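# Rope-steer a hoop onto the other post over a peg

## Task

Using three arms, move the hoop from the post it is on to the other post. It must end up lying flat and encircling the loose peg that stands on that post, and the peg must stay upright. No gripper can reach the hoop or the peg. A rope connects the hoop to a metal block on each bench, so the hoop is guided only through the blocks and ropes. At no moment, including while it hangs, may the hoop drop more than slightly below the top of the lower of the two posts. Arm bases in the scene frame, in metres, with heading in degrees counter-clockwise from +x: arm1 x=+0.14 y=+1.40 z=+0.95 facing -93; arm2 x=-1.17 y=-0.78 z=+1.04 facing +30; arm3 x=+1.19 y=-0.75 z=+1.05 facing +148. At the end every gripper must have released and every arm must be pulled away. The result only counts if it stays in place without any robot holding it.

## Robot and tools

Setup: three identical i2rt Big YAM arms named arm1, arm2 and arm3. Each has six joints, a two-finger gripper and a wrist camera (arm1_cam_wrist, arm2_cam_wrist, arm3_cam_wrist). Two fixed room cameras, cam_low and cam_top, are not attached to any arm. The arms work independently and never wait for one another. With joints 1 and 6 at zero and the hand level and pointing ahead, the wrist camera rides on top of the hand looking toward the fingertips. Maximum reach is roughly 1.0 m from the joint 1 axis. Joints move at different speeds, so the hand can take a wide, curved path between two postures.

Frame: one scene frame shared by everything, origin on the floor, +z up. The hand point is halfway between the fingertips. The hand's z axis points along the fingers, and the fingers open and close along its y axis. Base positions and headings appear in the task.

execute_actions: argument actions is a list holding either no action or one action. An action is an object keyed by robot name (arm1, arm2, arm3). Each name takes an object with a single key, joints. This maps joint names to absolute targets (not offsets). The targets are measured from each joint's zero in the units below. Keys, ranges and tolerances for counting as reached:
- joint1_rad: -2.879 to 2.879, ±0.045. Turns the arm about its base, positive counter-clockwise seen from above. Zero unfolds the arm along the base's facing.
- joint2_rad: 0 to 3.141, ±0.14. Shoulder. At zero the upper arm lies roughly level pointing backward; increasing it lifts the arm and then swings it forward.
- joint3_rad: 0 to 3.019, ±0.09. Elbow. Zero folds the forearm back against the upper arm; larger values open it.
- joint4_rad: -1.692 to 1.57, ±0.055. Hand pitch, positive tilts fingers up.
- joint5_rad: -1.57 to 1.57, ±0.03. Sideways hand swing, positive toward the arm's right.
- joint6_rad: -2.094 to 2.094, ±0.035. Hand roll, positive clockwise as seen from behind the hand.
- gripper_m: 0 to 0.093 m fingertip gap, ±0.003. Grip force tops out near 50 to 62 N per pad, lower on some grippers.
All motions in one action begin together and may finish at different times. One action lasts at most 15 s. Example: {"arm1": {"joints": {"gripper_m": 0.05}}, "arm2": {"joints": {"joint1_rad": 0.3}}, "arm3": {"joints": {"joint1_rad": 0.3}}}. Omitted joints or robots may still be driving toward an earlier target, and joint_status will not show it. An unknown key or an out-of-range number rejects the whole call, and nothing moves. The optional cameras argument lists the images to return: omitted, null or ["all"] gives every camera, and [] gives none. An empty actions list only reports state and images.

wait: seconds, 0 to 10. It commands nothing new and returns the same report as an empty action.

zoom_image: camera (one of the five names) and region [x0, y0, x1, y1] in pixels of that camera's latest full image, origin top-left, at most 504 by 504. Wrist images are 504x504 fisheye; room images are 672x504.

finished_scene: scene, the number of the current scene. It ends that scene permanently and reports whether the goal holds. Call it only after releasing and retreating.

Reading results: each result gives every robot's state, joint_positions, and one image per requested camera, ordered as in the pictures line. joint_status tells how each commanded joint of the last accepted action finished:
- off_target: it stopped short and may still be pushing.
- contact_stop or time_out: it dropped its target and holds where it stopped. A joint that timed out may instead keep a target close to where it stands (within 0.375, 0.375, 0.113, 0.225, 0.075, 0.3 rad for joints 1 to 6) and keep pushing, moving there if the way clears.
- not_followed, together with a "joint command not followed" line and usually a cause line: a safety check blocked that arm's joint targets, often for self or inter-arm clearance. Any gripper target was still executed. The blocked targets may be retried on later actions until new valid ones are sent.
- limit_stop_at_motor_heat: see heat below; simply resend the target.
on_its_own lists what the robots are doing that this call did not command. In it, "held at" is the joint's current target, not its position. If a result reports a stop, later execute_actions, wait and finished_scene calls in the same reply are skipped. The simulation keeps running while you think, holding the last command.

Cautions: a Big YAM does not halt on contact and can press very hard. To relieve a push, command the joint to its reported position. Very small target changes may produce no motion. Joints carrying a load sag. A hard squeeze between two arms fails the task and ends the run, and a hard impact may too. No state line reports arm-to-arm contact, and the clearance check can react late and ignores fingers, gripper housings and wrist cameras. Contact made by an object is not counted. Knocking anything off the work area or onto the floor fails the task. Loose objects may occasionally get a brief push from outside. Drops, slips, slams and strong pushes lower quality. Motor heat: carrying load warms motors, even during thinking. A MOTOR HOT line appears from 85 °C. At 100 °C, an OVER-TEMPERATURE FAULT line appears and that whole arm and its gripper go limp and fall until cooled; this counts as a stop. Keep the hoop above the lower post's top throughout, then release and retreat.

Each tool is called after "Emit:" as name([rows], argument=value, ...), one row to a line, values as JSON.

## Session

Emit:
execute_actions(actions=[])

Scene clock: 0.00 s.
Motor temperatures (°C, as the motors report them): arm1=[23 26 26 24 23 27] | arm2=[26 24 25 26 26 27] | arm3=[24 26 25 26 24 25]
arm1.joint_positions: joint1_rad=+0.236 joint2_rad=+0.632 joint3_rad=+1.656 joint4_rad=-1.360 joint5_rad=+0.287 joint6_rad=-0.618 gripper_m=+0.094
arm1.joint_status: not commanded
arm1.hand: x=+0.1277 y=+1.2155 z=+1.6088 quat_wxyz=(-0.210, -0.376, -0.719, +0.546) (m; scene frame)
arm2.joint_positions: joint1_rad=+0.155 joint2_rad=+0.558 joint3_rad=+1.449 joint4_rad=-1.358 joint5_rad=+0.093 joint6_rad=+0.703 gripper_m=+0.095
arm2.joint_status: not commanded
arm2.hand: x=-0.9988 y=-0.6763 z=+1.6151 quat_wxyz=(-0.426, -0.038, -0.851, -0.304) (m; scene frame)
arm3.joint_positions: joint1_rad=+0.799 joint2_rad=+0.333 joint3_rad=+1.372 joint4_rad=-1.393 joint5_rad=-0.199 joint6_rad=+0.085 gripper_m=+0.095
arm3.joint_status: not commanded
arm3.hand: x=+1.0925 y=-0.8015 z=+1.6099 quat_wxyz=(+0.174, +0.808, +0.116, -0.551) (m; scene frame)
pictures: arm1_cam_wrist, arm2_cam_wrist, arm3_cam_wrist, cam_low, cam_top
Images, in order (width x height): arm1_cam_wrist 504x504, arm2_cam_wrist 504x504, arm3_cam_wrist 504x504, cam_low 672x504, cam_top 672x504.

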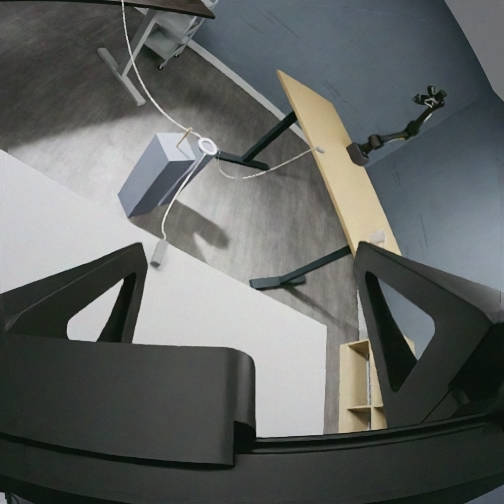

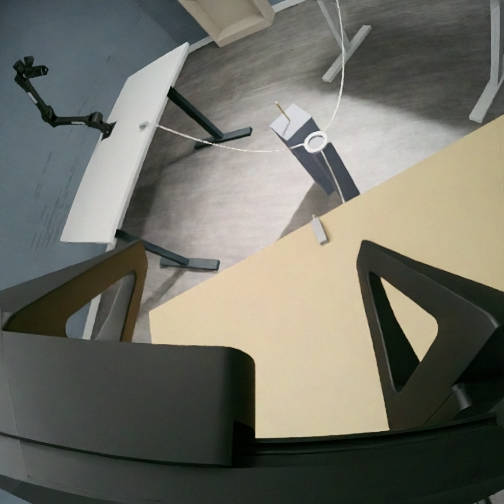

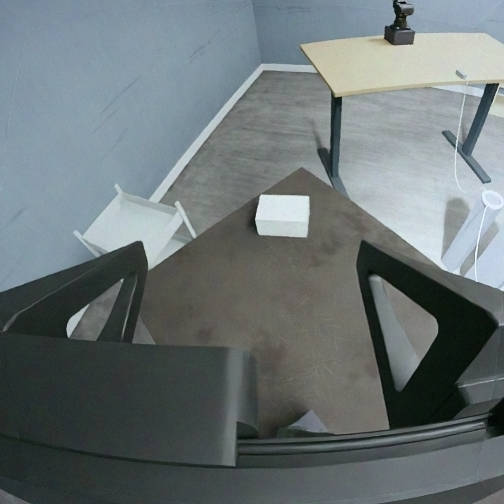

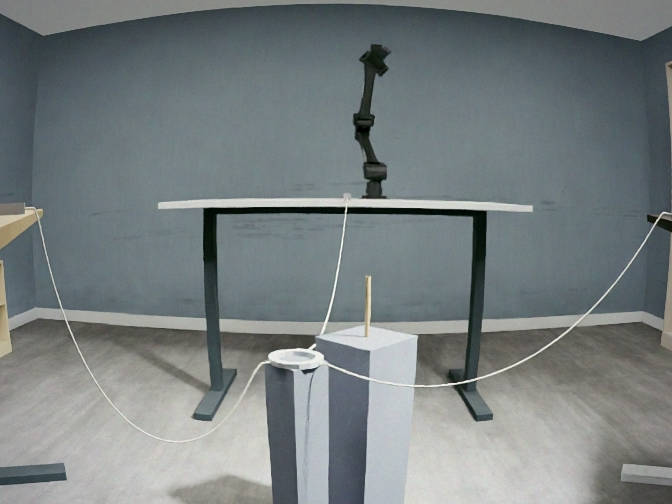

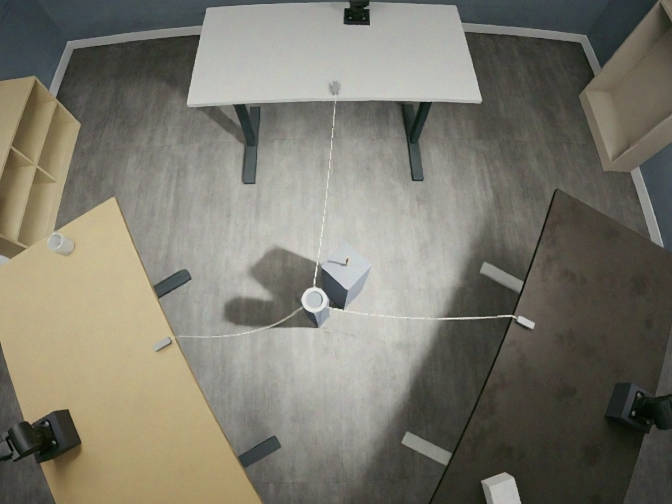

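Emit:
execute_actions([
  {"arm1":{"joints":{"joint1_rad":-0.182,"joint2_rad":1.94,"joint3_rad":1.56,"joint4_rad":-1.15,"joint5_rad":0,"joint6_rad":-0.2}},"arm2":{"joints":{"joint1_rad":0.173,"joint2_rad":2.01,"joint3_rad":1.44,"joint4_rad":-0.94,"joint5_rad":0,"joint6_rad":0.17}},"arm3":{"joints":{"joint1_rad":-0.183,"joint2_rad":2.04,"joint3_rad":1.51,"joint4_rad":-0.96,"joint5_rad":0,"joint6_rad":-0.26}}},
], cameras=["arm1_cam_wrist","arm2_cam_wrist","arm3_cam_wrist"])

Scene clock: 2.90 s.
Motor temperatures (°C, as the motors report them): arm1=[23 26 27 24 23 27] | arm2=[26 24 25 26 26 27] | arm3=[24 26 25 26 24 25]
arm1.joint_positions: joint1_rad=-0.185 joint2_rad=+1.950 joint3_rad=+1.548 joint4_rad=-1.153 joint5_rad=+0.005 joint6_rad=-0.210 gripper_m=+0.094
arm1.joint_status: all done
arm1.hand: x=+0.0054 y=+0.8373 z=+1.0149 quat_wxyz=(-0.001, -0.714, -0.700, +0.009) (m; scene frame)
arm2.joint_positions: joint1_rad=+0.164 joint2_rad=+1.997 joint3_rad=+1.438 joint4_rad=-0.951 joint5_rad=+0.002 joint6_rad=+0.181 gripper_m=+0.095
arm2.joint_status: all done
arm2.hand: x=-0.7174 y=-0.4182 z=+1.0377 quat_wxyz=(-0.025, +0.249, -0.968, -0.015) (m; scene frame)
arm3.joint_positions: joint1_rad=-0.189 joint2_rad=+2.049 joint3_rad=+1.497 joint4_rad=-0.967 joint5_rad=+0.001 joint6_rad=-0.250 gripper_m=+0.095
arm3.joint_status: all done
arm3.hand: x=+0.7533 y=-0.3421 z=+1.0335 quat_wxyz=(-0.008, +0.968, -0.249, -0.024) (m; scene frame)
pictures: arm1_cam_wrist, arm2_cam_wrist, arm3_cam_wrist
Images, in order (width x height): arm1_cam_wrist 504x504, arm2_cam_wrist 504x504, arm3_cam_wrist 504x504.

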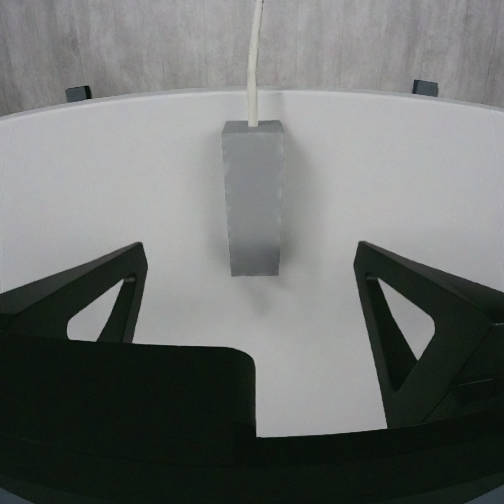

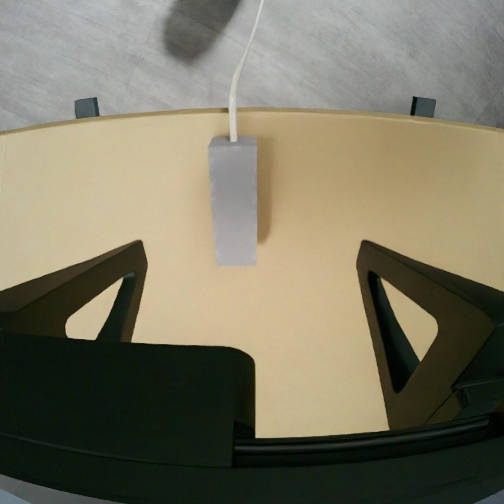

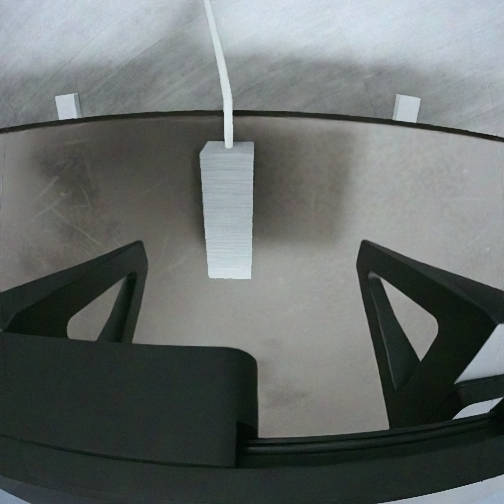

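Emit:
execute_actions([
  {"arm1":{"joints":{"joint2_rad":2.015,"joint4_rad":-1.09}},"arm2":{"joints":{"joint1_rad":0.19,"joint2_rad":2.12,"joint4_rad":-0.89}},"arm3":{"joints":{"joint1_rad":-0.16,"joint2_rad":2.135,"joint4_rad":-0.92}}},
], cameras=["arm1_cam_wrist","arm2_cam_wrist","arm3_cam_wrist"])

Scene clock: 4.47 s.
Motor temperatures (°C, as the motors report them): arm1=[23 26 27 24 23 27] | arm2=[26 24 25 26 26 27] | arm3=[24 26 26 26 24 25]
arm1.joint_positions: joint1_rad=-0.185 joint2_rad=+2.016 joint3_rad=+1.548 joint4_rad=-1.100 joint5_rad=+0.005 joint6_rad=-0.210 gripper_m=+0.094
arm1.joint_status: all done
arm1.hand: x=+0.0036 y=+0.8303 z=+0.9777 quat_wxyz=(+0.003, -0.714, -0.700, +0.004) (m; scene frame)
arm2.joint_positions: joint1_rad=+0.187 joint2_rad=+2.113 joint3_rad=+1.438 joint4_rad=-0.903 joint5_rad=+0.002 joint6_rad=+0.181 gripper_m=+0.095
arm2.joint_status: all done
arm2.hand: x=-0.7318 y=-0.4127 z=+0.9737 quat_wxyz=(+0.006, +0.260, -0.966, +0.000) (m; scene frame)
arm3.joint_positions: joint1_rad=-0.163 joint2_rad=+2.145 joint3_rad=+1.497 joint4_rad=-0.932 joint5_rad=+0.001 joint6_rad=-0.250 gripper_m=+0.095
arm3.joint_status: all done
arm3.hand: x=+0.7486 y=-0.3586 z=+0.9794 quat_wxyz=(+0.006, +0.972, -0.237, +0.003) (m; scene frame)
pictures: arm1_cam_wrist, arm2_cam_wrist, arm3_cam_wrist
Images, in order (width x height): arm1_cam_wrist 504x504, arm2_cam_wrist 504x504, arm3_cam_wrist 504x504.

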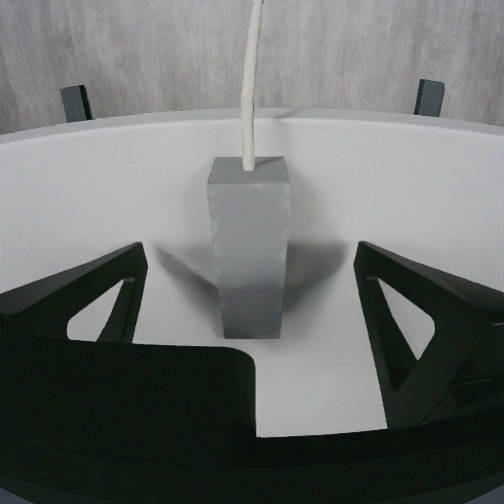

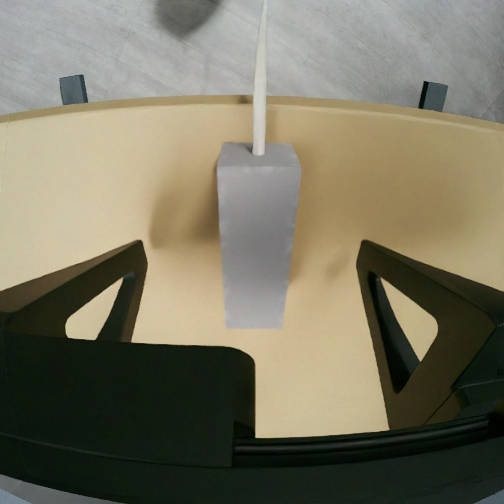

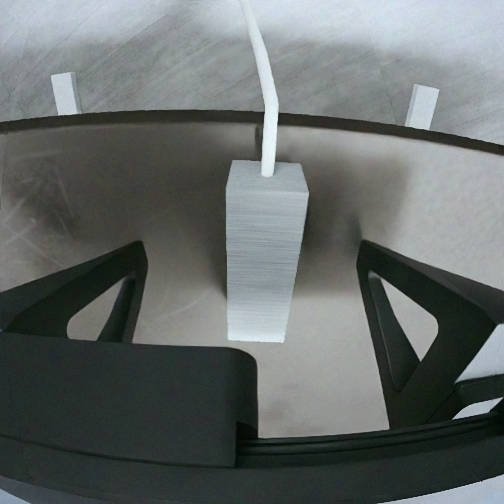

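Emit:
execute_actions([
  {"arm1":{"joints":{"joint2_rad":2.035,"gripper_m":0}},"arm2":{"joints":{"joint2_rad":2.14,"gripper_m":0}},"arm3":{"joints":{"joint1_rad":-0.178,"joint2_rad":2.155,"gripper_m":0}}},
], cameras=["arm3_cam_wrist"])

Emit:
execute_actions([
  {"arm1":{"joints":{"joint1_rad":-0.15,"joint2_rad":1.98,"joint3_rad":1.85,"joint4_rad":-1.2,"joint6_rad":-0.1}},"arm2":{"joints":{"joint1_rad":0.1,"joint2_rad":1.6,"joint3_rad":1.25,"joint4_rad":-1.0,"joint6_rad":0.09}},"arm3":{"joints":{"joint1_rad":-0.03,"joint2_rad":1.92,"joint3_rad":1.55,"joint4_rad":-1.0,"joint6_rad":-0.12}}},
], cameras=["cam_low"])

Emit:
execute_actions([
  {"arm1":{"joints":{"joint1_rad":-0.108,"joint2_rad":1.935,"joint3_rad":2.2,"joint4_rad":-1.52,"joint6_rad":0}},"arm2":{"joints":{"joint1_rad":-0.015,"joint2_rad":0.942,"joint3_rad":0.9,"joint4_rad":-1.272,"joint6_rad":0}},"arm3":{"joints":{"joint1_rad":0.143,"joint2_rad":1.69,"joint3_rad":1.6,"joint4_rad":-1.17,"joint6_rad":0}}},
], cameras=["cam_low","cam_top"])

Scene clock: 6.67 s.
Motor temperatures (°C, as the motors report them): arm1=[23 26 27 24 23 27] | arm2=[26 24 25 26 26 27] | arm3=[24 26 26 26 24 25]
arm1.joint_positions: joint1_rad=-0.185 joint2_rad=+2.018 joint3_rad=+1.548 joint4_rad=-1.098 joint5_rad=+0.004 joint6_rad=-0.209 gripper_m=+0.025
arm1.joint_status: gripper_m off_target (ended at +0.025, target +0.000); the others done
arm1.hand: x=+0.0037 y=+0.8299 z=+0.9766 quat_wxyz=(+0.002, -0.715, -0.699, +0.004) (m; scene frame)
arm2.joint_positions: joint1_rad=+0.187 joint2_rad=+2.113 joint3_rad=+1.438 joint4_rad=-0.903 joint5_rad=+0.001 joint6_rad=+0.180 gripper_m=+0.025
arm2.joint_status: gripper_m off_target (ended at +0.025, target +0.000); the others done
arm2.hand: x=-0.7319 y=-0.4126 z=+0.9737 quat_wxyz=(+0.007, +0.261, -0.965, +0.000) (m; scene frame)
arm3.joint_positions: joint1_rad=-0.168 joint2_rad=+2.145 joint3_rad=+1.497 joint4_rad=-0.931 joint5_rad=+0.000 joint6_rad=-0.251 gripper_m=+0.025
arm3.joint_status: gripper_m off_target (ended at +0.025, target +0.000); the others done
arm3.hand: x=+0.7504 y=-0.3564 z=+0.9793 quat_wxyz=(+0.007, +0.971, -0.239, +0.003) (m; scene frame)
pictures: arm3_cam_wrist
Images, in order (width x height): arm3_cam_wrist 504x504.

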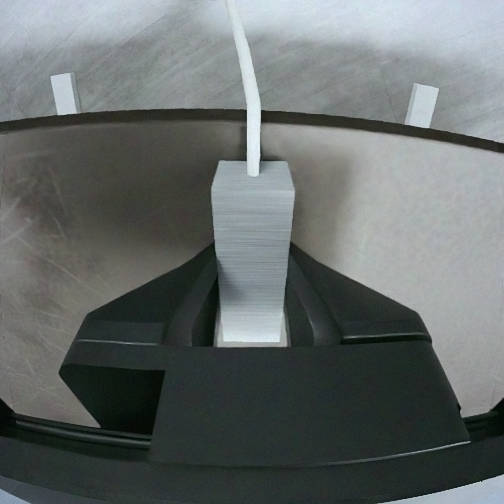

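Scene clock: 8.13 s.
Motor temperatures (°C, as the motors report them): arm1=[23 27 28 24 23 27] | arm2=[26 25 25 26 26 27] | arm3=[24 26 26 26 24 25]
arm1.joint_positions: joint1_rad=-0.148 joint2_rad=+1.980 joint3_rad=+1.810 joint4_rad=-1.193 joint5_rad=+0.004 joint6_rad=-0.110 gripper_m=+0.025
arm1.joint_status: all done
arm1.hand: x=+0.0107 y=+0.7527 z=+1.0988 quat_wxyz=(-0.059, -0.732, -0.673, +0.086) (m; scene frame)
arm2.joint_positions: joint1_rad=+0.094 joint2_rad=+1.583 joint3_rad=+1.232 joint4_rad=-0.994 joint5_rad=+0.000 joint6_rad=+0.101 gripper_m=+0.025
arm2.joint_status: all done
arm2.hand: x=-0.7498 y=-0.4917 z=+1.1756 quat_wxyz=(-0.102, +0.252, -0.961, -0.042) (m; scene frame)
arm3.joint_positions: joint1_rad=-0.029 joint2_rad=+1.919 joint3_rad=+1.521 joint4_rad=-0.991 joint5_rad=-0.001 joint6_rad=-0.131 gripper_m=+0.025
arm3.joint_status: all done
arm3.hand: x=+0.6800 y=-0.4062 z=+1.1181 quat_wxyz=(-0.027, +0.969, -0.228, -0.086) (m; scene frame)
pictures: cam_low
Images, in order (width x height): cam_low 672x504.

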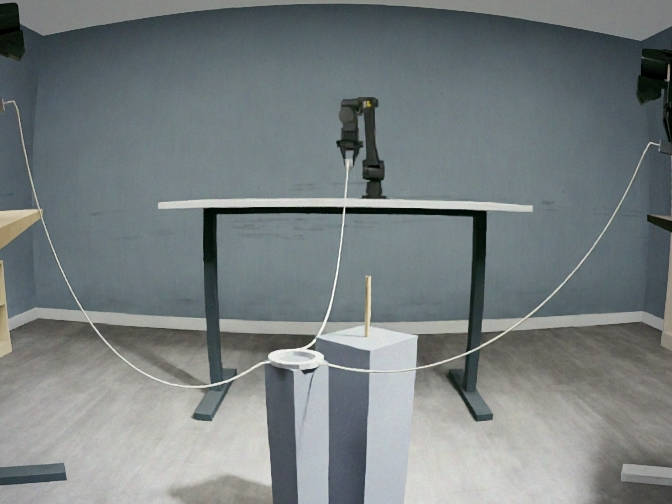

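Scene clock: 9.80 s.
Motor temperatures (°C, as the motors report them): arm1=[23 27 28 24 23 27] | arm2=[26 25 25 26 26 27] | arm3=[24 26 26 26 24 25]
arm1.joint_positions: joint1_rad=-0.104 joint2_rad=+1.939 joint3_rad=+2.157 joint4_rad=-1.512 joint5_rad=+0.004 joint6_rad=-0.010 gripper_m=+0.025
arm1.joint_status: all done
arm1.hand: x=+0.0405 y=+0.7479 z=+1.2581 quat_wxyz=(-0.087, -0.748, -0.650, +0.108) (m; scene frame)
arm2.joint_positions: joint1_rad=-0.023 joint2_rad=+0.946 joint3_rad=+0.903 joint4_rad=-1.259 joint5_rad=+0.002 joint6_rad=+0.011 gripper_m=+0.025
arm2.joint_status: all done
arm2.hand: x=-0.8986 y=-0.6408 z=+1.2634 quat_wxyz=(-0.127, +0.239, -0.962, -0.036) (m; scene frame)
arm3.joint_positions: joint1_rad=+0.142 joint2_rad=+1.692 joint3_rad=+1.564 joint4_rad=-1.160 joint5_rad=-0.001 joint6_rad=-0.011 gripper_m=+0.025
arm3.joint_status: all done
arm3.hand: x=+0.6563 y=-0.5082 z=+1.2591 quat_wxyz=(-0.025, +0.969, -0.203, -0.139) (m; scene frame)
pictures: cam_low, cam_top
Images, in order (width x height): cam_low 672x504, cam_top 672x504.

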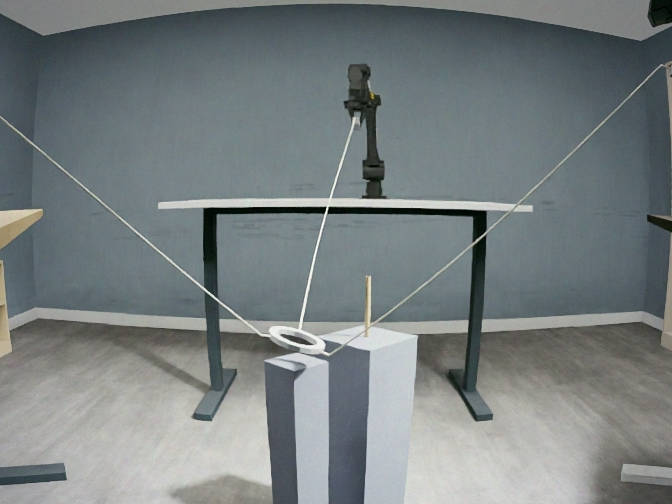

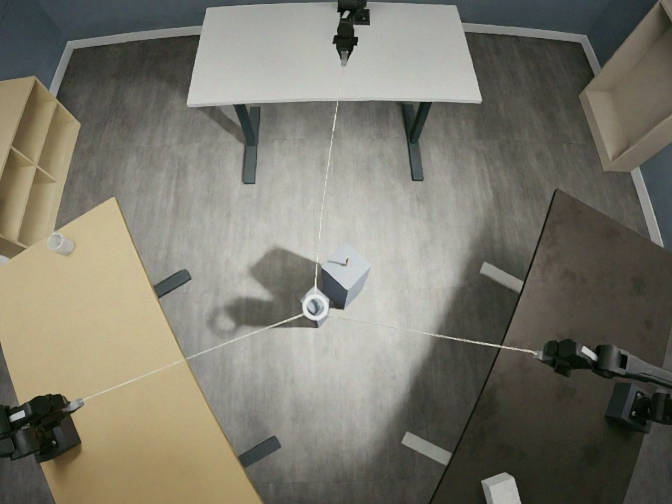

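Emit:
execute_actions([
  {"arm1":{"joints":{"joint2_rad":1.71,"joint3_rad":2.11,"joint4_rad":-1.675}},"arm2":{"joints":{"joint2_rad":0.86,"joint3_rad":1.155,"joint4_rad":-1.55}},"arm3":{"joints":{"joint2_rad":1.51,"joint3_rad":1.62,"joint4_rad":-1.37}}},
], cameras=[])

Emit:
wait(seconds=1.5)

Scene clock: 11.90 s.
Motor temperatures (°C, as the motors report them): arm1=[23 27 28 24 23 27] | arm2=[26 24 26 26 26 27] | arm3=[24 27 27 26 24 25]
arm1.joint_positions: joint1_rad=-0.104 joint2_rad=+1.724 joint3_rad=+2.092 joint4_rad=-1.668 joint5_rad=+0.004 joint6_rad=-0.009 gripper_m=+0.025
arm1.joint_status: all done
arm1.hand: x=+0.0548 y=+0.8398 z=+1.3475 quat_wxyz=(-0.085, -0.748, -0.650, +0.105) (m; scene frame)
arm2.joint_positions: joint1_rad=-0.023 joint2_rad=+0.867 joint3_rad=+1.106 joint4_rad=-1.534 joint5_rad=+0.002 joint6_rad=+0.010 gripper_m=+0.025
arm2.joint_status: all done
arm2.hand: x=-0.9293 y=-0.6582 z=+1.3567 quat_wxyz=(-0.130, +0.239, -0.962, -0.036) (m; scene frame)
arm3.joint_positions: joint1_rad=+0.142 joint2_rad=+1.512 joint3_rad=+1.575 joint4_rad=-1.360 joint5_rad=-0.001 joint6_rad=-0.010 gripper_m=+0.025
arm3.joint_status: all done
arm3.hand: x=+0.7181 y=-0.5350 z=+1.3456 quat_wxyz=(-0.024, +0.970, -0.203, -0.135) (m; scene frame)
pictures: none
No camera images: the call's "cameras" was empty. Leave "cameras" out to get every camera's image.

Scene clock: 13.40 s.
Motor temperatures (°C, as the motors report them): arm1=[23 27 29 24 23 27] | arm2=[26 24 26 26 26 27] | arm3=[24 27 27 26 24 25]
arm1.joint_positions: joint1_rad=-0.104 joint2_rad=+1.724 joint3_rad=+2.092 joint4_rad=-1.668 joint5_rad=+0.004 joint6_rad=-0.009 gripper_m=+0.025
arm1.joint_status: all done
arm1.hand: x=+0.0548 y=+0.8398 z=+1.3475 quat_wxyz=(-0.085, -0.748, -0.650, +0.105) (m; scene frame)
arm2.joint_positions: joint1_rad=-0.023 joint2_rad=+0.867 joint3_rad=+1.106 joint4_rad=-1.534 joint5_rad=+0.002 joint6_rad=+0.010 gripper_m=+0.025
arm2.joint_status: all done
arm2.hand: x=-0.9293 y=-0.6582 z=+1.3567 quat_wxyz=(-0.130, +0.239, -0.962, -0.036) (m; scene frame)
arm3.joint_positions: joint1_rad=+0.142 joint2_rad=+1.512 joint3_rad=+1.575 joint4_rad=-1.360 joint5_rad=-0.001 joint6_rad=-0.010 gripper_m=+0.025
arm3.joint_status: all done
arm3.hand: x=+0.7181 y=-0.5350 z=+1.3456 quat_wxyz=(-0.024, +0.970, -0.203, -0.135) (m; scene frame)
wait: 1.50 s; at rest by 0.27 s
pictures: arm1_cam_wrist, arm2_cam_wrist, arm3_cam_wrist, cam_low, cam_top
Images, in order (width x height): arm1_cam_wrist 504x504, arm2_cam_wrist 504x504, arm3_cam_wrist 504x504, cam_low 672x504, cam_top 672x504.

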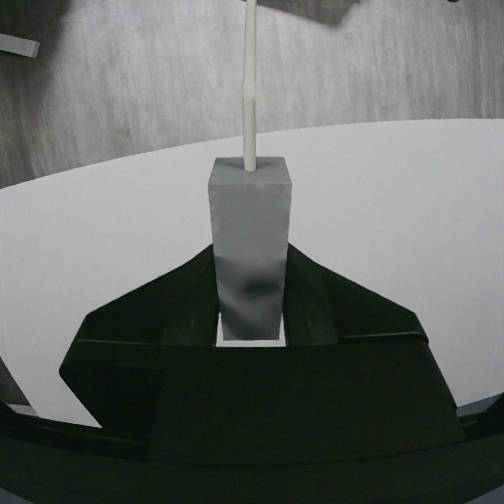

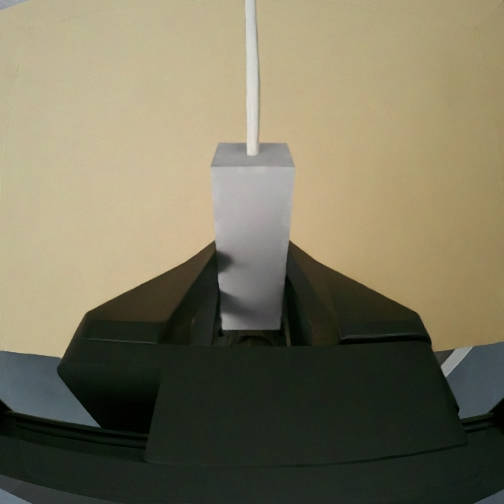

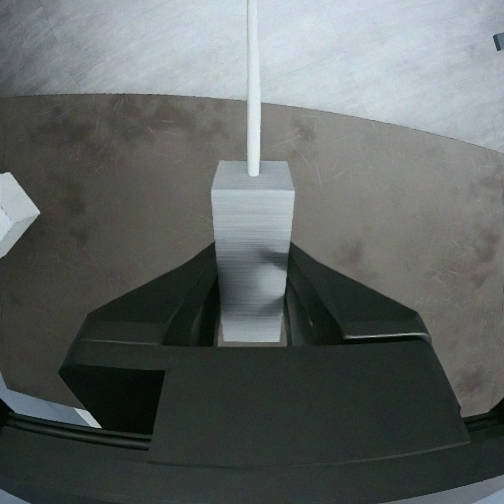

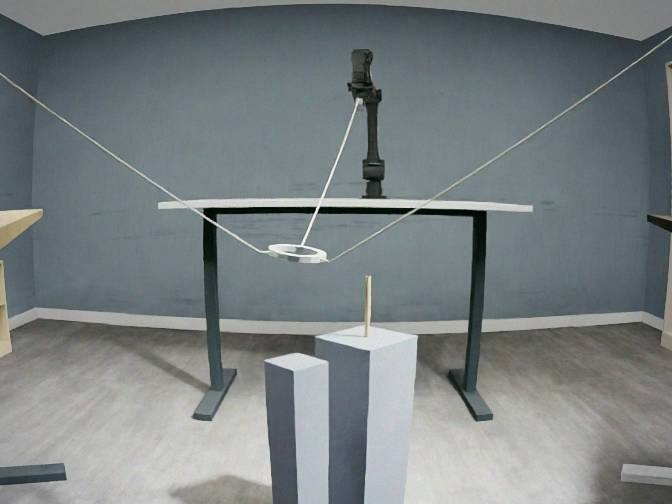

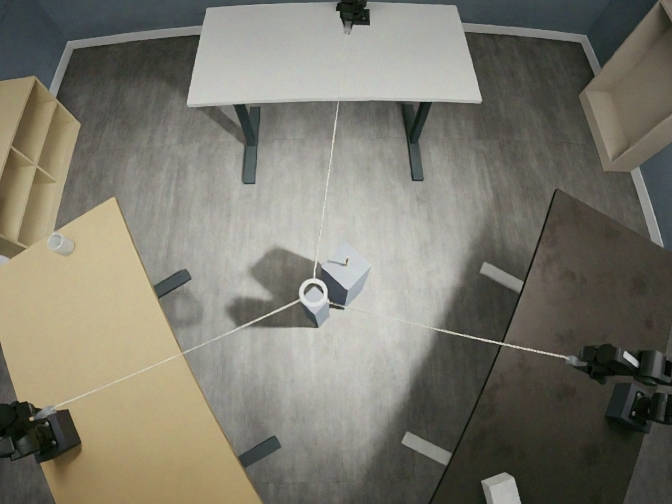

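Emit:
execute_actions([
  {"arm1":{"joints":{"joint1_rad":-0.065,"joint2_rad":1.43,"joint3_rad":1.8,"joint4_rad":-1.65}},"arm2":{"joints":{"joint1_rad":0.015,"joint2_rad":1.09,"joint3_rad":1.32,"joint4_rad":-1.44}},"arm3":{"joints":{"joint1_rad":0.075,"joint2_rad":1.42,"joint3_rad":1.5,"joint4_rad":-1.34}}},
], cameras=["cam_low"])

Emit:
execute_actions([
  {"arm1":{"joints":{"joint1_rad":-0.022,"joint2_rad":1.177,"joint3_rad":1.515,"joint4_rad":-1.61}},"arm2":{"joints":{"joint1_rad":0.042,"joint2_rad":1.362,"joint3_rad":1.495,"joint4_rad":-1.345}},"arm3":{"joints":{"joint1_rad":0.0,"joint2_rad":1.34,"joint3_rad":1.4,"joint4_rad":-1.325}}},
], cameras=["cam_low","cam_top"])

Emit:
zoom_image(camera="cam_top", region=[290,200,410,320])

Scene clock: 15.87 s.
Motor temperatures (°C, as the motors report them): arm1=[23 27 29 24 23 27] | arm2=[26 24 27 26 26 27] | arm3=[24 27 27 26 24 25]
arm1.joint_positions: joint1_rad=-0.063 joint2_rad=+1.440 joint3_rad=+1.794 joint4_rad=-1.653 joint5_rad=+0.004 joint6_rad=-0.009 gripper_m=+0.025
arm1.joint_status: all done
arm1.hand: x=+0.0892 y=+0.9409 z=+1.3631 quat_wxyz=(-0.087, -0.735, -0.665, +0.104) (m; scene frame)
arm2.joint_positions: joint1_rad=+0.009 joint2_rad=+1.104 joint3_rad=+1.262 joint4_rad=-1.448 joint5_rad=+0.001 joint6_rad=+0.010 gripper_m=+0.025
arm2.joint_status: all done
arm2.hand: x=-0.8550 y=-0.6047 z=+1.3622 quat_wxyz=(-0.132, +0.254, -0.957, -0.039) (m; scene frame)
arm3.joint_positions: joint1_rad=+0.070 joint2_rad=+1.455 joint3_rad=+1.489 joint4_rad=-1.350 joint5_rad=+0.000 joint6_rad=-0.010 gripper_m=+0.025
arm3.joint_status: all done
arm3.hand: x=+0.7574 y=-0.5136 z=+1.3350 quat_wxyz=(-0.027, +0.963, -0.239, -0.124) (m; scene frame)
pictures: cam_low
Images, in order (width x height): cam_low 672x504.

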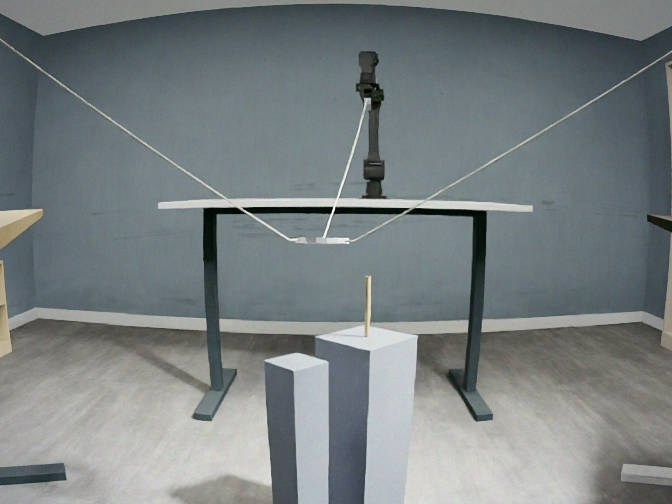

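Scene clock: 17.17 s.
Motor temperatures (°C, as the motors report them): arm1=[23 27 29 24 23 27] | arm2=[26 24 27 26 26 27] | arm3=[24 27 27 26 24 25]
arm1.joint_positions: joint1_rad=-0.022 joint2_rad=+1.185 joint3_rad=+1.510 joint4_rad=-1.613 joint5_rad=+0.004 joint6_rad=-0.009 gripper_m=+0.025
arm1.joint_status: all done
arm1.hand: x=+0.1144 y=+1.0304 z=+1.3454 quat_wxyz=(-0.093, -0.720, -0.679, +0.106) (m; scene frame)
arm2.joint_positions: joint1_rad=+0.037 joint2_rad=+1.382 joint3_rad=+1.444 joint4_rad=-1.353 joint5_rad=+0.001 joint6_rad=+0.010 gripper_m=+0.025
arm2.joint_status: all done
arm2.hand: x=-0.7678 y=-0.5386 z=+1.3407 quat_wxyz=(-0.130, +0.267, -0.954, -0.041) (m; scene frame)
arm3.joint_positions: joint1_rad=-0.004 joint2_rad=+1.367 joint3_rad=+1.390 joint4_rad=-1.336 joint5_rad=+0.000 joint6_rad=-0.010 gripper_m=+0.025
arm3.joint_status: all done
arm3.hand: x=+0.8037 y=-0.5002 z=+1.3315 quat_wxyz=(-0.032, +0.953, -0.274, -0.125) (m; scene frame)
pictures: cam_low, cam_top
Images, in order (width x height): cam_low 672x504, cam_top 672x504.

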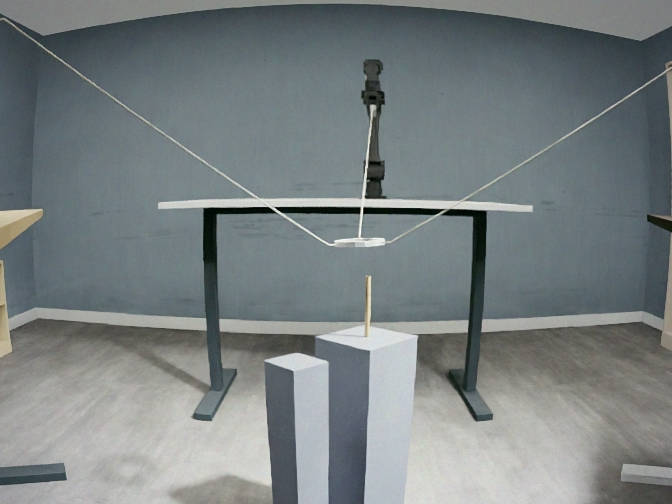

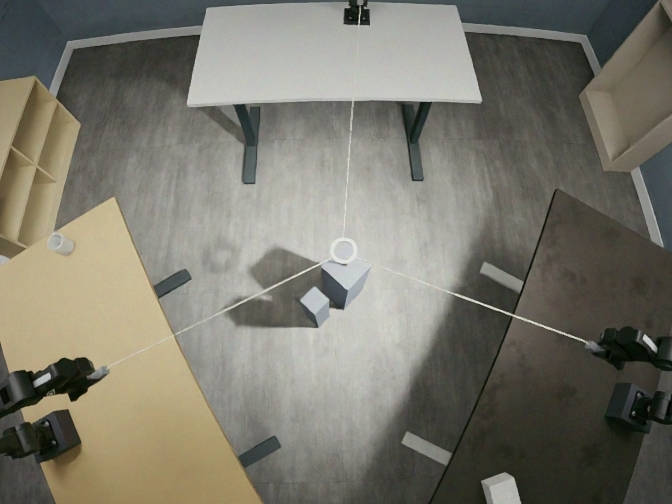

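Region (290, 200, 410, 320) of cam_top's 672x504 image, scaled by 4.200, with more detail than that image has.

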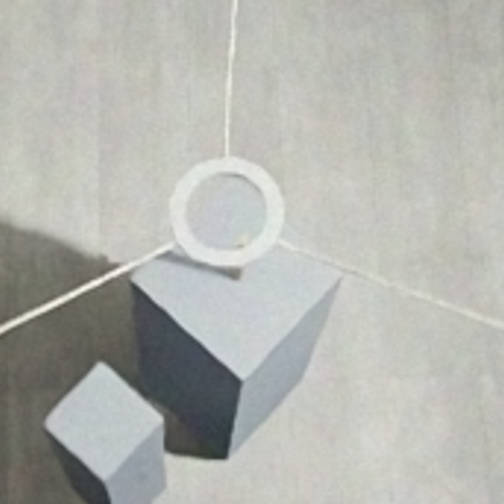

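Emit:
execute_actions([
  {"arm1":{"joints":{"joint2_rad":1.185,"joint3_rad":1.44,"joint4_rad":-1.525}},"arm2":{"joints":{"joint2_rad":1.425,"joint3_rad":1.415,"joint4_rad":-1.26}},"arm3":{"joints":{"joint2_rad":1.315,"joint3_rad":1.31,"joint4_rad":-1.24}}},
], cameras=["cam_low","cam_top"])

Emit:
zoom_image(camera="cam_top", region=[290,200,410,320])

Scene clock: 18.70 s.
Motor temperatures (°C, as the motors report them): arm1=[23 27 29 24 23 27] | arm2=[26 24 28 26 26 27] | arm3=[24 27 27 26 24 25]
arm1.joint_positions: joint1_rad=-0.022 joint2_rad=+1.196 joint3_rad=+1.432 joint4_rad=-1.536 joint5_rad=+0.004 joint6_rad=-0.009 gripper_m=+0.025
arm1.joint_status: all done
arm1.hand: x=+0.1135 y=+1.0195 z=+1.3127 quat_wxyz=(-0.089, -0.721, -0.680, +0.102) (m; scene frame)
arm2.joint_positions: joint1_rad=+0.037 joint2_rad=+1.423 joint3_rad=+1.415 joint4_rad=-1.277 joint5_rad=+0.001 joint6_rad=+0.010 gripper_m=+0.025
arm2.joint_status: all done
arm2.hand: x=-0.7526 y=-0.5290 z=+1.3146 quat_wxyz=(-0.134, +0.267, -0.953, -0.042) (m; scene frame)
arm3.joint_positions: joint1_rad=-0.004 joint2_rad=+1.344 joint3_rad=+1.296 joint4_rad=-1.256 joint5_rad=+0.000 joint6_rad=-0.010 gripper_m=+0.025
arm3.joint_status: all done
arm3.hand: x=+0.8095 y=-0.5042 z=+1.3044 quat_wxyz=(-0.033, +0.953, -0.274, -0.129) (m; scene frame)
pictures: cam_low, cam_top
Images, in order (width x height): cam_low 672x504, cam_top 672x504.

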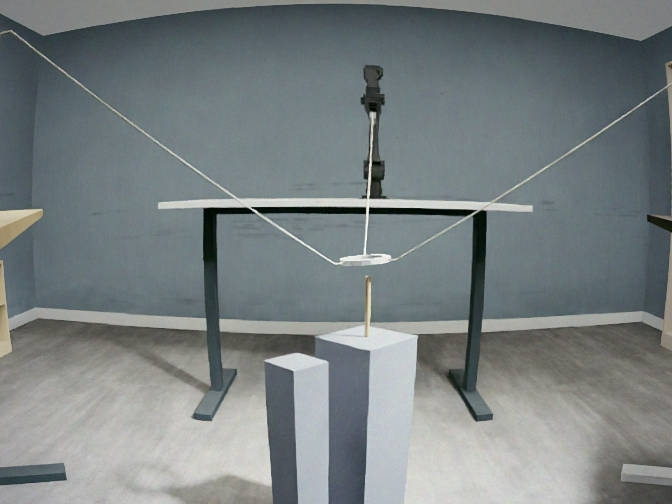

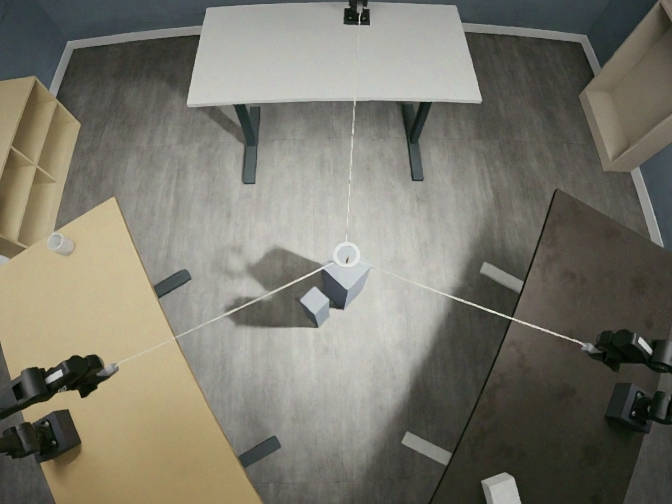

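Region (290, 200, 410, 320) of cam_top's 672x504 image, scaled by 4.200, with more detail than that image has.

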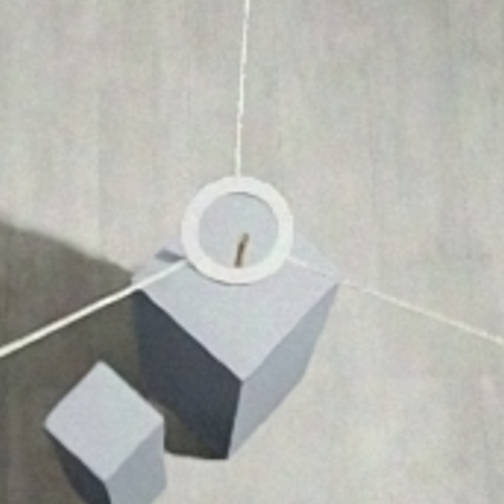

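Emit:
execute_actions([
  {"arm1":{"joints":{"joint2_rad":1.215,"joint3_rad":1.333,"joint4_rad":-1.385}},"arm2":{"joints":{"joint2_rad":1.5,"joint3_rad":1.362,"joint4_rad":-1.133}},"arm3":{"joints":{"joint2_rad":1.41,"joint3_rad":1.262,"joint4_rad":-1.105}}},
], cameras=["cam_low","cam_top"])

Emit:
zoom_image(camera="cam_top", region=[290,200,410,320])

Scene clock: 20.43 s.
Motor temperatures (°C, as the motors report them): arm1=[23 27 29 24 23 27] | arm2=[26 24 28 26 26 27] | arm3=[24 27 28 26 24 25]
arm1.joint_positions: joint1_rad=-0.022 joint2_rad=+1.233 joint3_rad=+1.323 joint4_rad=-1.396 joint5_rad=+0.004 joint6_rad=-0.009 gripper_m=+0.025
arm1.joint_status: all done
arm1.hand: x=+0.1118 y=+0.9980 z=+1.2601 quat_wxyz=(-0.087, -0.721, -0.680, +0.100) (m; scene frame)
arm2.joint_positions: joint1_rad=+0.037 joint2_rad=+1.509 joint3_rad=+1.358 joint4_rad=-1.150 joint5_rad=+0.001 joint6_rad=+0.010 gripper_m=+0.025
arm2.joint_status: all done
arm2.hand: x=-0.7319 y=-0.5156 z=+1.2566 quat_wxyz=(-0.126, +0.267, -0.954, -0.040) (m; scene frame)
arm3.joint_positions: joint1_rad=-0.004 joint2_rad=+1.430 joint3_rad=+1.247 joint4_rad=-1.120 joint5_rad=+0.000 joint6_rad=-0.010 gripper_m=+0.025
arm3.joint_status: all done
arm3.hand: x=+0.7862 y=-0.4899 z=+1.2536 quat_wxyz=(-0.034, +0.952, -0.274, -0.129) (m; scene frame)
pictures: cam_low, cam_top
Images, in order (width x height): cam_low 672x504, cam_top 672x504.

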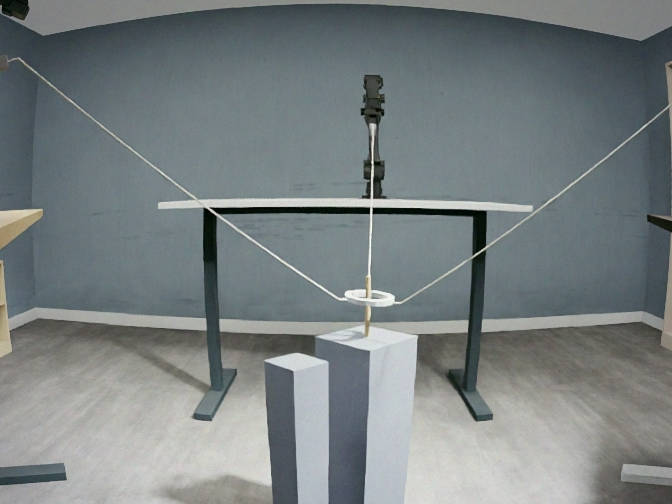

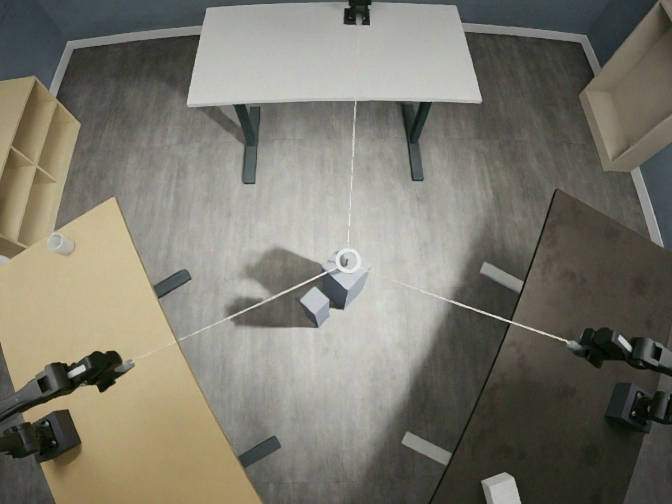

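Region (290, 200, 410, 320) of cam_top's 672x504 image, scaled by 4.200, with more detail than that image has.

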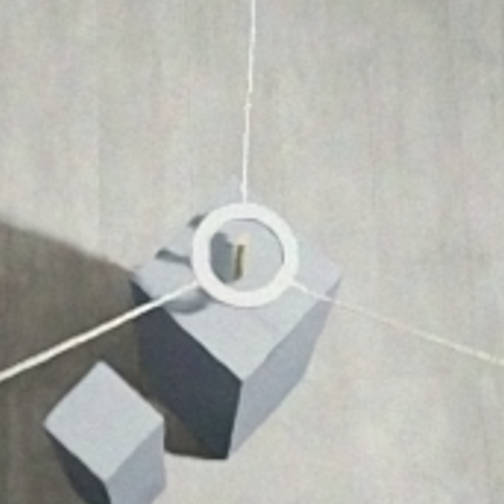

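Emit:
execute_actions([
  {"arm1":{"joints":{"joint2_rad":1.268,"joint3_rad":1.255,"joint4_rad":-1.247}},"arm2":{"joints":{"joint2_rad":1.583,"joint3_rad":1.338,"joint4_rad":-1.015}},"arm3":{"joints":{"joint2_rad":1.515,"joint3_rad":1.24,"joint4_rad":-0.98}}},
], cameras=["cam_low"])

Emit:
execute_actions([
  {"arm1":{"joints":{"joint2_rad":1.36}},"arm2":{"joints":{"joint2_rad":1.66}},"arm3":{"joints":{"joint2_rad":1.6}}},
], cameras=["cam_low"])

Emit:
execute_actions([
  {"arm1":{"joints":{"joint2_rad":1.895,"joint3_rad":1.46,"joint4_rad":-1.07}},"arm2":{"joints":{"joint2_rad":2.05,"joint3_rad":1.44,"joint4_rad":-0.85}},"arm3":{"joints":{"joint1_rad":-0.1,"joint2_rad":2.06,"joint3_rad":1.46,"joint4_rad":-0.87}}},
], cameras=["cam_low","cam_top"])

Scene clock: 21.87 s.
Motor temperatures (°C, as the motors report them): arm1=[23 27 29 24 23 27] | arm2=[26 24 28 26 26 27] | arm3=[24 27 28 26 24 25]
arm1.joint_positions: joint1_rad=-0.022 joint2_rad=+1.287 joint3_rad=+1.246 joint4_rad=-1.259 joint5_rad=+0.004 joint6_rad=-0.009 gripper_m=+0.025
arm1.joint_status: all done
arm1.hand: x=+0.1101 y=+0.9747 z=+1.2131 quat_wxyz=(-0.089, -0.721, -0.680, +0.102) (m; scene frame)
arm2.joint_positions: joint1_rad=+0.037 joint2_rad=+1.584 joint3_rad=+1.336 joint4_rad=-1.033 joint5_rad=+0.001 joint6_rad=+0.010 gripper_m=+0.025
arm2.joint_status: all done
arm2.hand: x=-0.7102 y=-0.5017 z=+1.2173 quat_wxyz=(-0.136, +0.267, -0.953, -0.043) (m; scene frame)
arm3.joint_positions: joint1_rad=-0.004 joint2_rad=+1.536 joint3_rad=+1.225 joint4_rad=-0.995 joint5_rad=+0.000 joint6_rad=-0.010 gripper_m=+0.025
arm3.joint_status: all done
arm3.hand: x=+0.7626 y=-0.4754 z=+1.2021 quat_wxyz=(-0.033, +0.953, -0.274, -0.127) (m; scene frame)
pictures: cam_low
Images, in order (width x height): cam_low 672x504.

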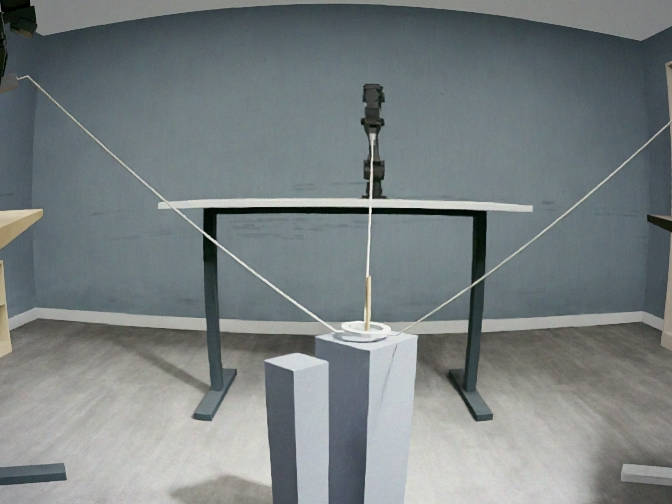

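Scene clock: 22.87 s.
Motor temperatures (°C, as the motors report them): arm1=[23 27 29 24 23 27] | arm2=[26 25 28 26 26 27] | arm3=[24 27 28 26 24 25]
arm1.joint_positions: joint1_rad=-0.022 joint2_rad=+1.374 joint3_rad=+1.246 joint4_rad=-1.259 joint5_rad=+0.004 joint6_rad=-0.009 gripper_m=+0.025
arm1.joint_status: all done
arm1.hand: x=+0.1092 y=+0.9649 z=+1.1771 quat_wxyz=(-0.060, -0.724, -0.683, +0.070) (m; scene frame)
arm2.joint_positions: joint1_rad=+0.037 joint2_rad=+1.656 joint3_rad=+1.336 joint4_rad=-1.032 joint5_rad=+0.001 joint6_rad=+0.010 gripper_m=+0.025
arm2.joint_status: all done
arm2.hand: x=-0.7085 y=-0.5004 z=+1.1800 quat_wxyz=(-0.102, +0.268, -0.957, -0.033) (m; scene frame)
arm3.joint_positions: joint1_rad=-0.004 joint2_rad=+1.612 joint3_rad=+1.225 joint4_rad=-0.994 joint5_rad=+0.000 joint6_rad=-0.010 gripper_m=+0.025
arm3.joint_status: all done
arm3.hand: x=+0.7618 y=-0.4753 z=+1.1651 quat_wxyz=(-0.022, +0.957, -0.275, -0.091) (m; scene frame)
pictures: cam_low
Images, in order (width x height): cam_low 672x504.

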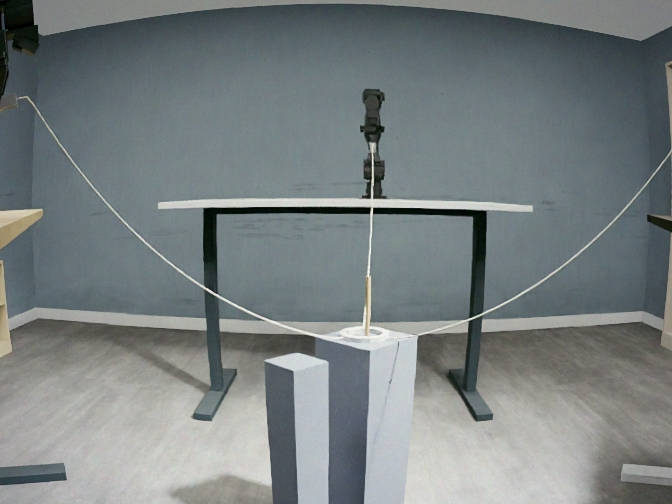

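Scene clock: 24.37 s.
Motor temperatures (°C, as the motors report them): arm1=[23 27 29 24 23 27] | arm2=[26 25 28 26 26 27] | arm3=[24 27 28 26 24 25]
arm1.joint_positions: joint1_rad=-0.022 joint2_rad=+1.912 joint3_rad=+1.438 joint4_rad=-1.071 joint5_rad=+0.004 joint6_rad=-0.009 gripper_m=+0.025
arm1.joint_status: all done
arm1.hand: x=+0.1003 y=+0.8446 z=+0.9969 quat_wxyz=(-0.006, -0.727, -0.686, +0.012) (m; scene frame)
arm2.joint_positions: joint1_rad=+0.037 joint2_rad=+2.074 joint3_rad=+1.412 joint4_rad=-0.860 joint5_rad=+0.001 joint6_rad=+0.010 gripper_m=+0.025
arm2.joint_status: all done
arm2.hand: x=-0.6764 y=-0.4788 z=+0.9872 quat_wxyz=(-0.020, +0.270, -0.963, -0.009) (m; scene frame)
arm3.joint_positions: joint1_rad=-0.109 joint2_rad=+2.099 joint3_rad=+1.434 joint4_rad=-0.874 joint5_rad=+0.000 joint6_rad=-0.010 gripper_m=+0.025
arm3.joint_status: all done
arm3.hand: x=+0.7334 y=-0.3877 z=+0.9863 quat_wxyz=(-0.001, +0.945, -0.326, -0.016) (m; scene frame)
pictures: cam_low, cam_top
Images, in order (width x height): cam_low 672x504, cam_top 672x504.

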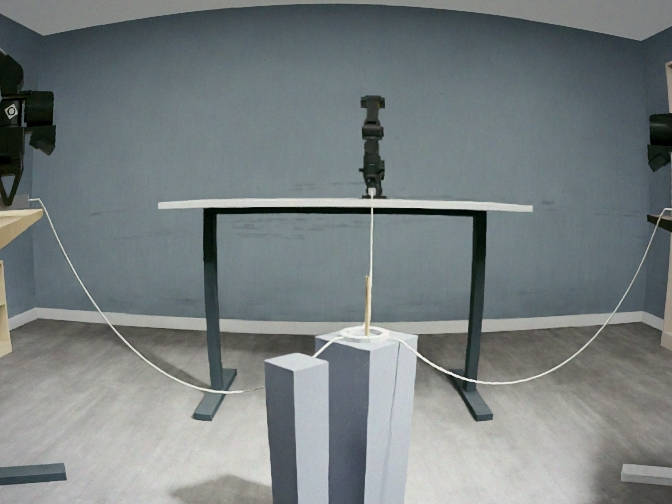

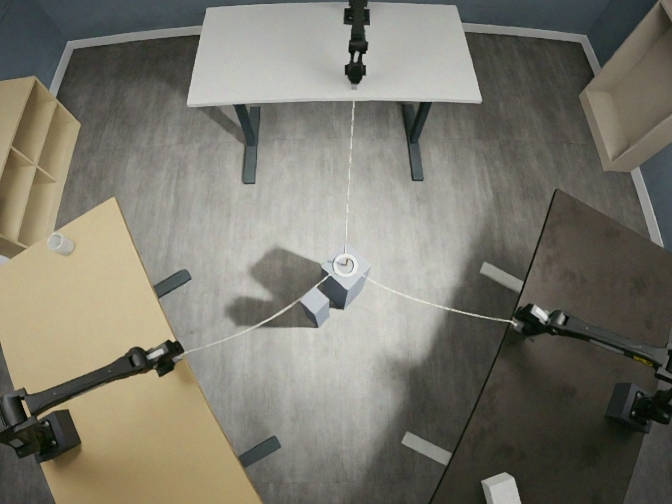

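Emit:
execute_actions([
  {"arm1":{"joints":{"joint2_rad":1.95}},"arm2":{"joints":{"joint2_rad":2.12}},"arm3":{"joints":{"joint2_rad":2.115}}},
], cameras=[])

Scene clock: 25.53 s.
Motor temperatures (°C, as the motors report them): arm1=[23 27 29 24 23 27] | arm2=[26 25 28 26 26 27] | arm3=[24 27 28 26 24 25]
arm1.joint_positions: joint1_rad=-0.022 joint2_rad=+1.951 joint3_rad=+1.438 joint4_rad=-1.071 joint5_rad=+0.004 joint6_rad=-0.009 gripper_m=+0.025
arm1.joint_status: all done
arm1.hand: x=+0.1005 y=+0.8483 z=+0.9763 quat_wxyz=(+0.007, -0.728, -0.686, -0.002) (m; scene frame)
arm2.joint_positions: joint1_rad=+0.037 joint2_rad=+2.097 joint3_rad=+1.412 joint4_rad=-0.860 joint5_rad=+0.001 joint6_rad=+0.010 gripper_m=+0.025
arm2.joint_status: all done
arm2.hand: x=-0.6802 y=-0.4810 z=+0.9743 quat_wxyz=(-0.009, +0.270, -0.963, -0.006) (m; scene frame)
arm3.joint_positions: joint1_rad=-0.109 joint2_rad=+2.111 joint3_rad=+1.434 joint4_rad=-0.874 joint5_rad=+0.000 joint6_rad=-0.010 gripper_m=+0.025
arm3.joint_status: all done
arm3.hand: x=+0.7351 y=-0.3892 z=+0.9797 quat_wxyz=(+0.001, +0.945, -0.326, -0.010) (m; scene frame)
pictures: none
No camera images: the call's "cameras" was empty. Leave "cameras" out to get every camera's image.


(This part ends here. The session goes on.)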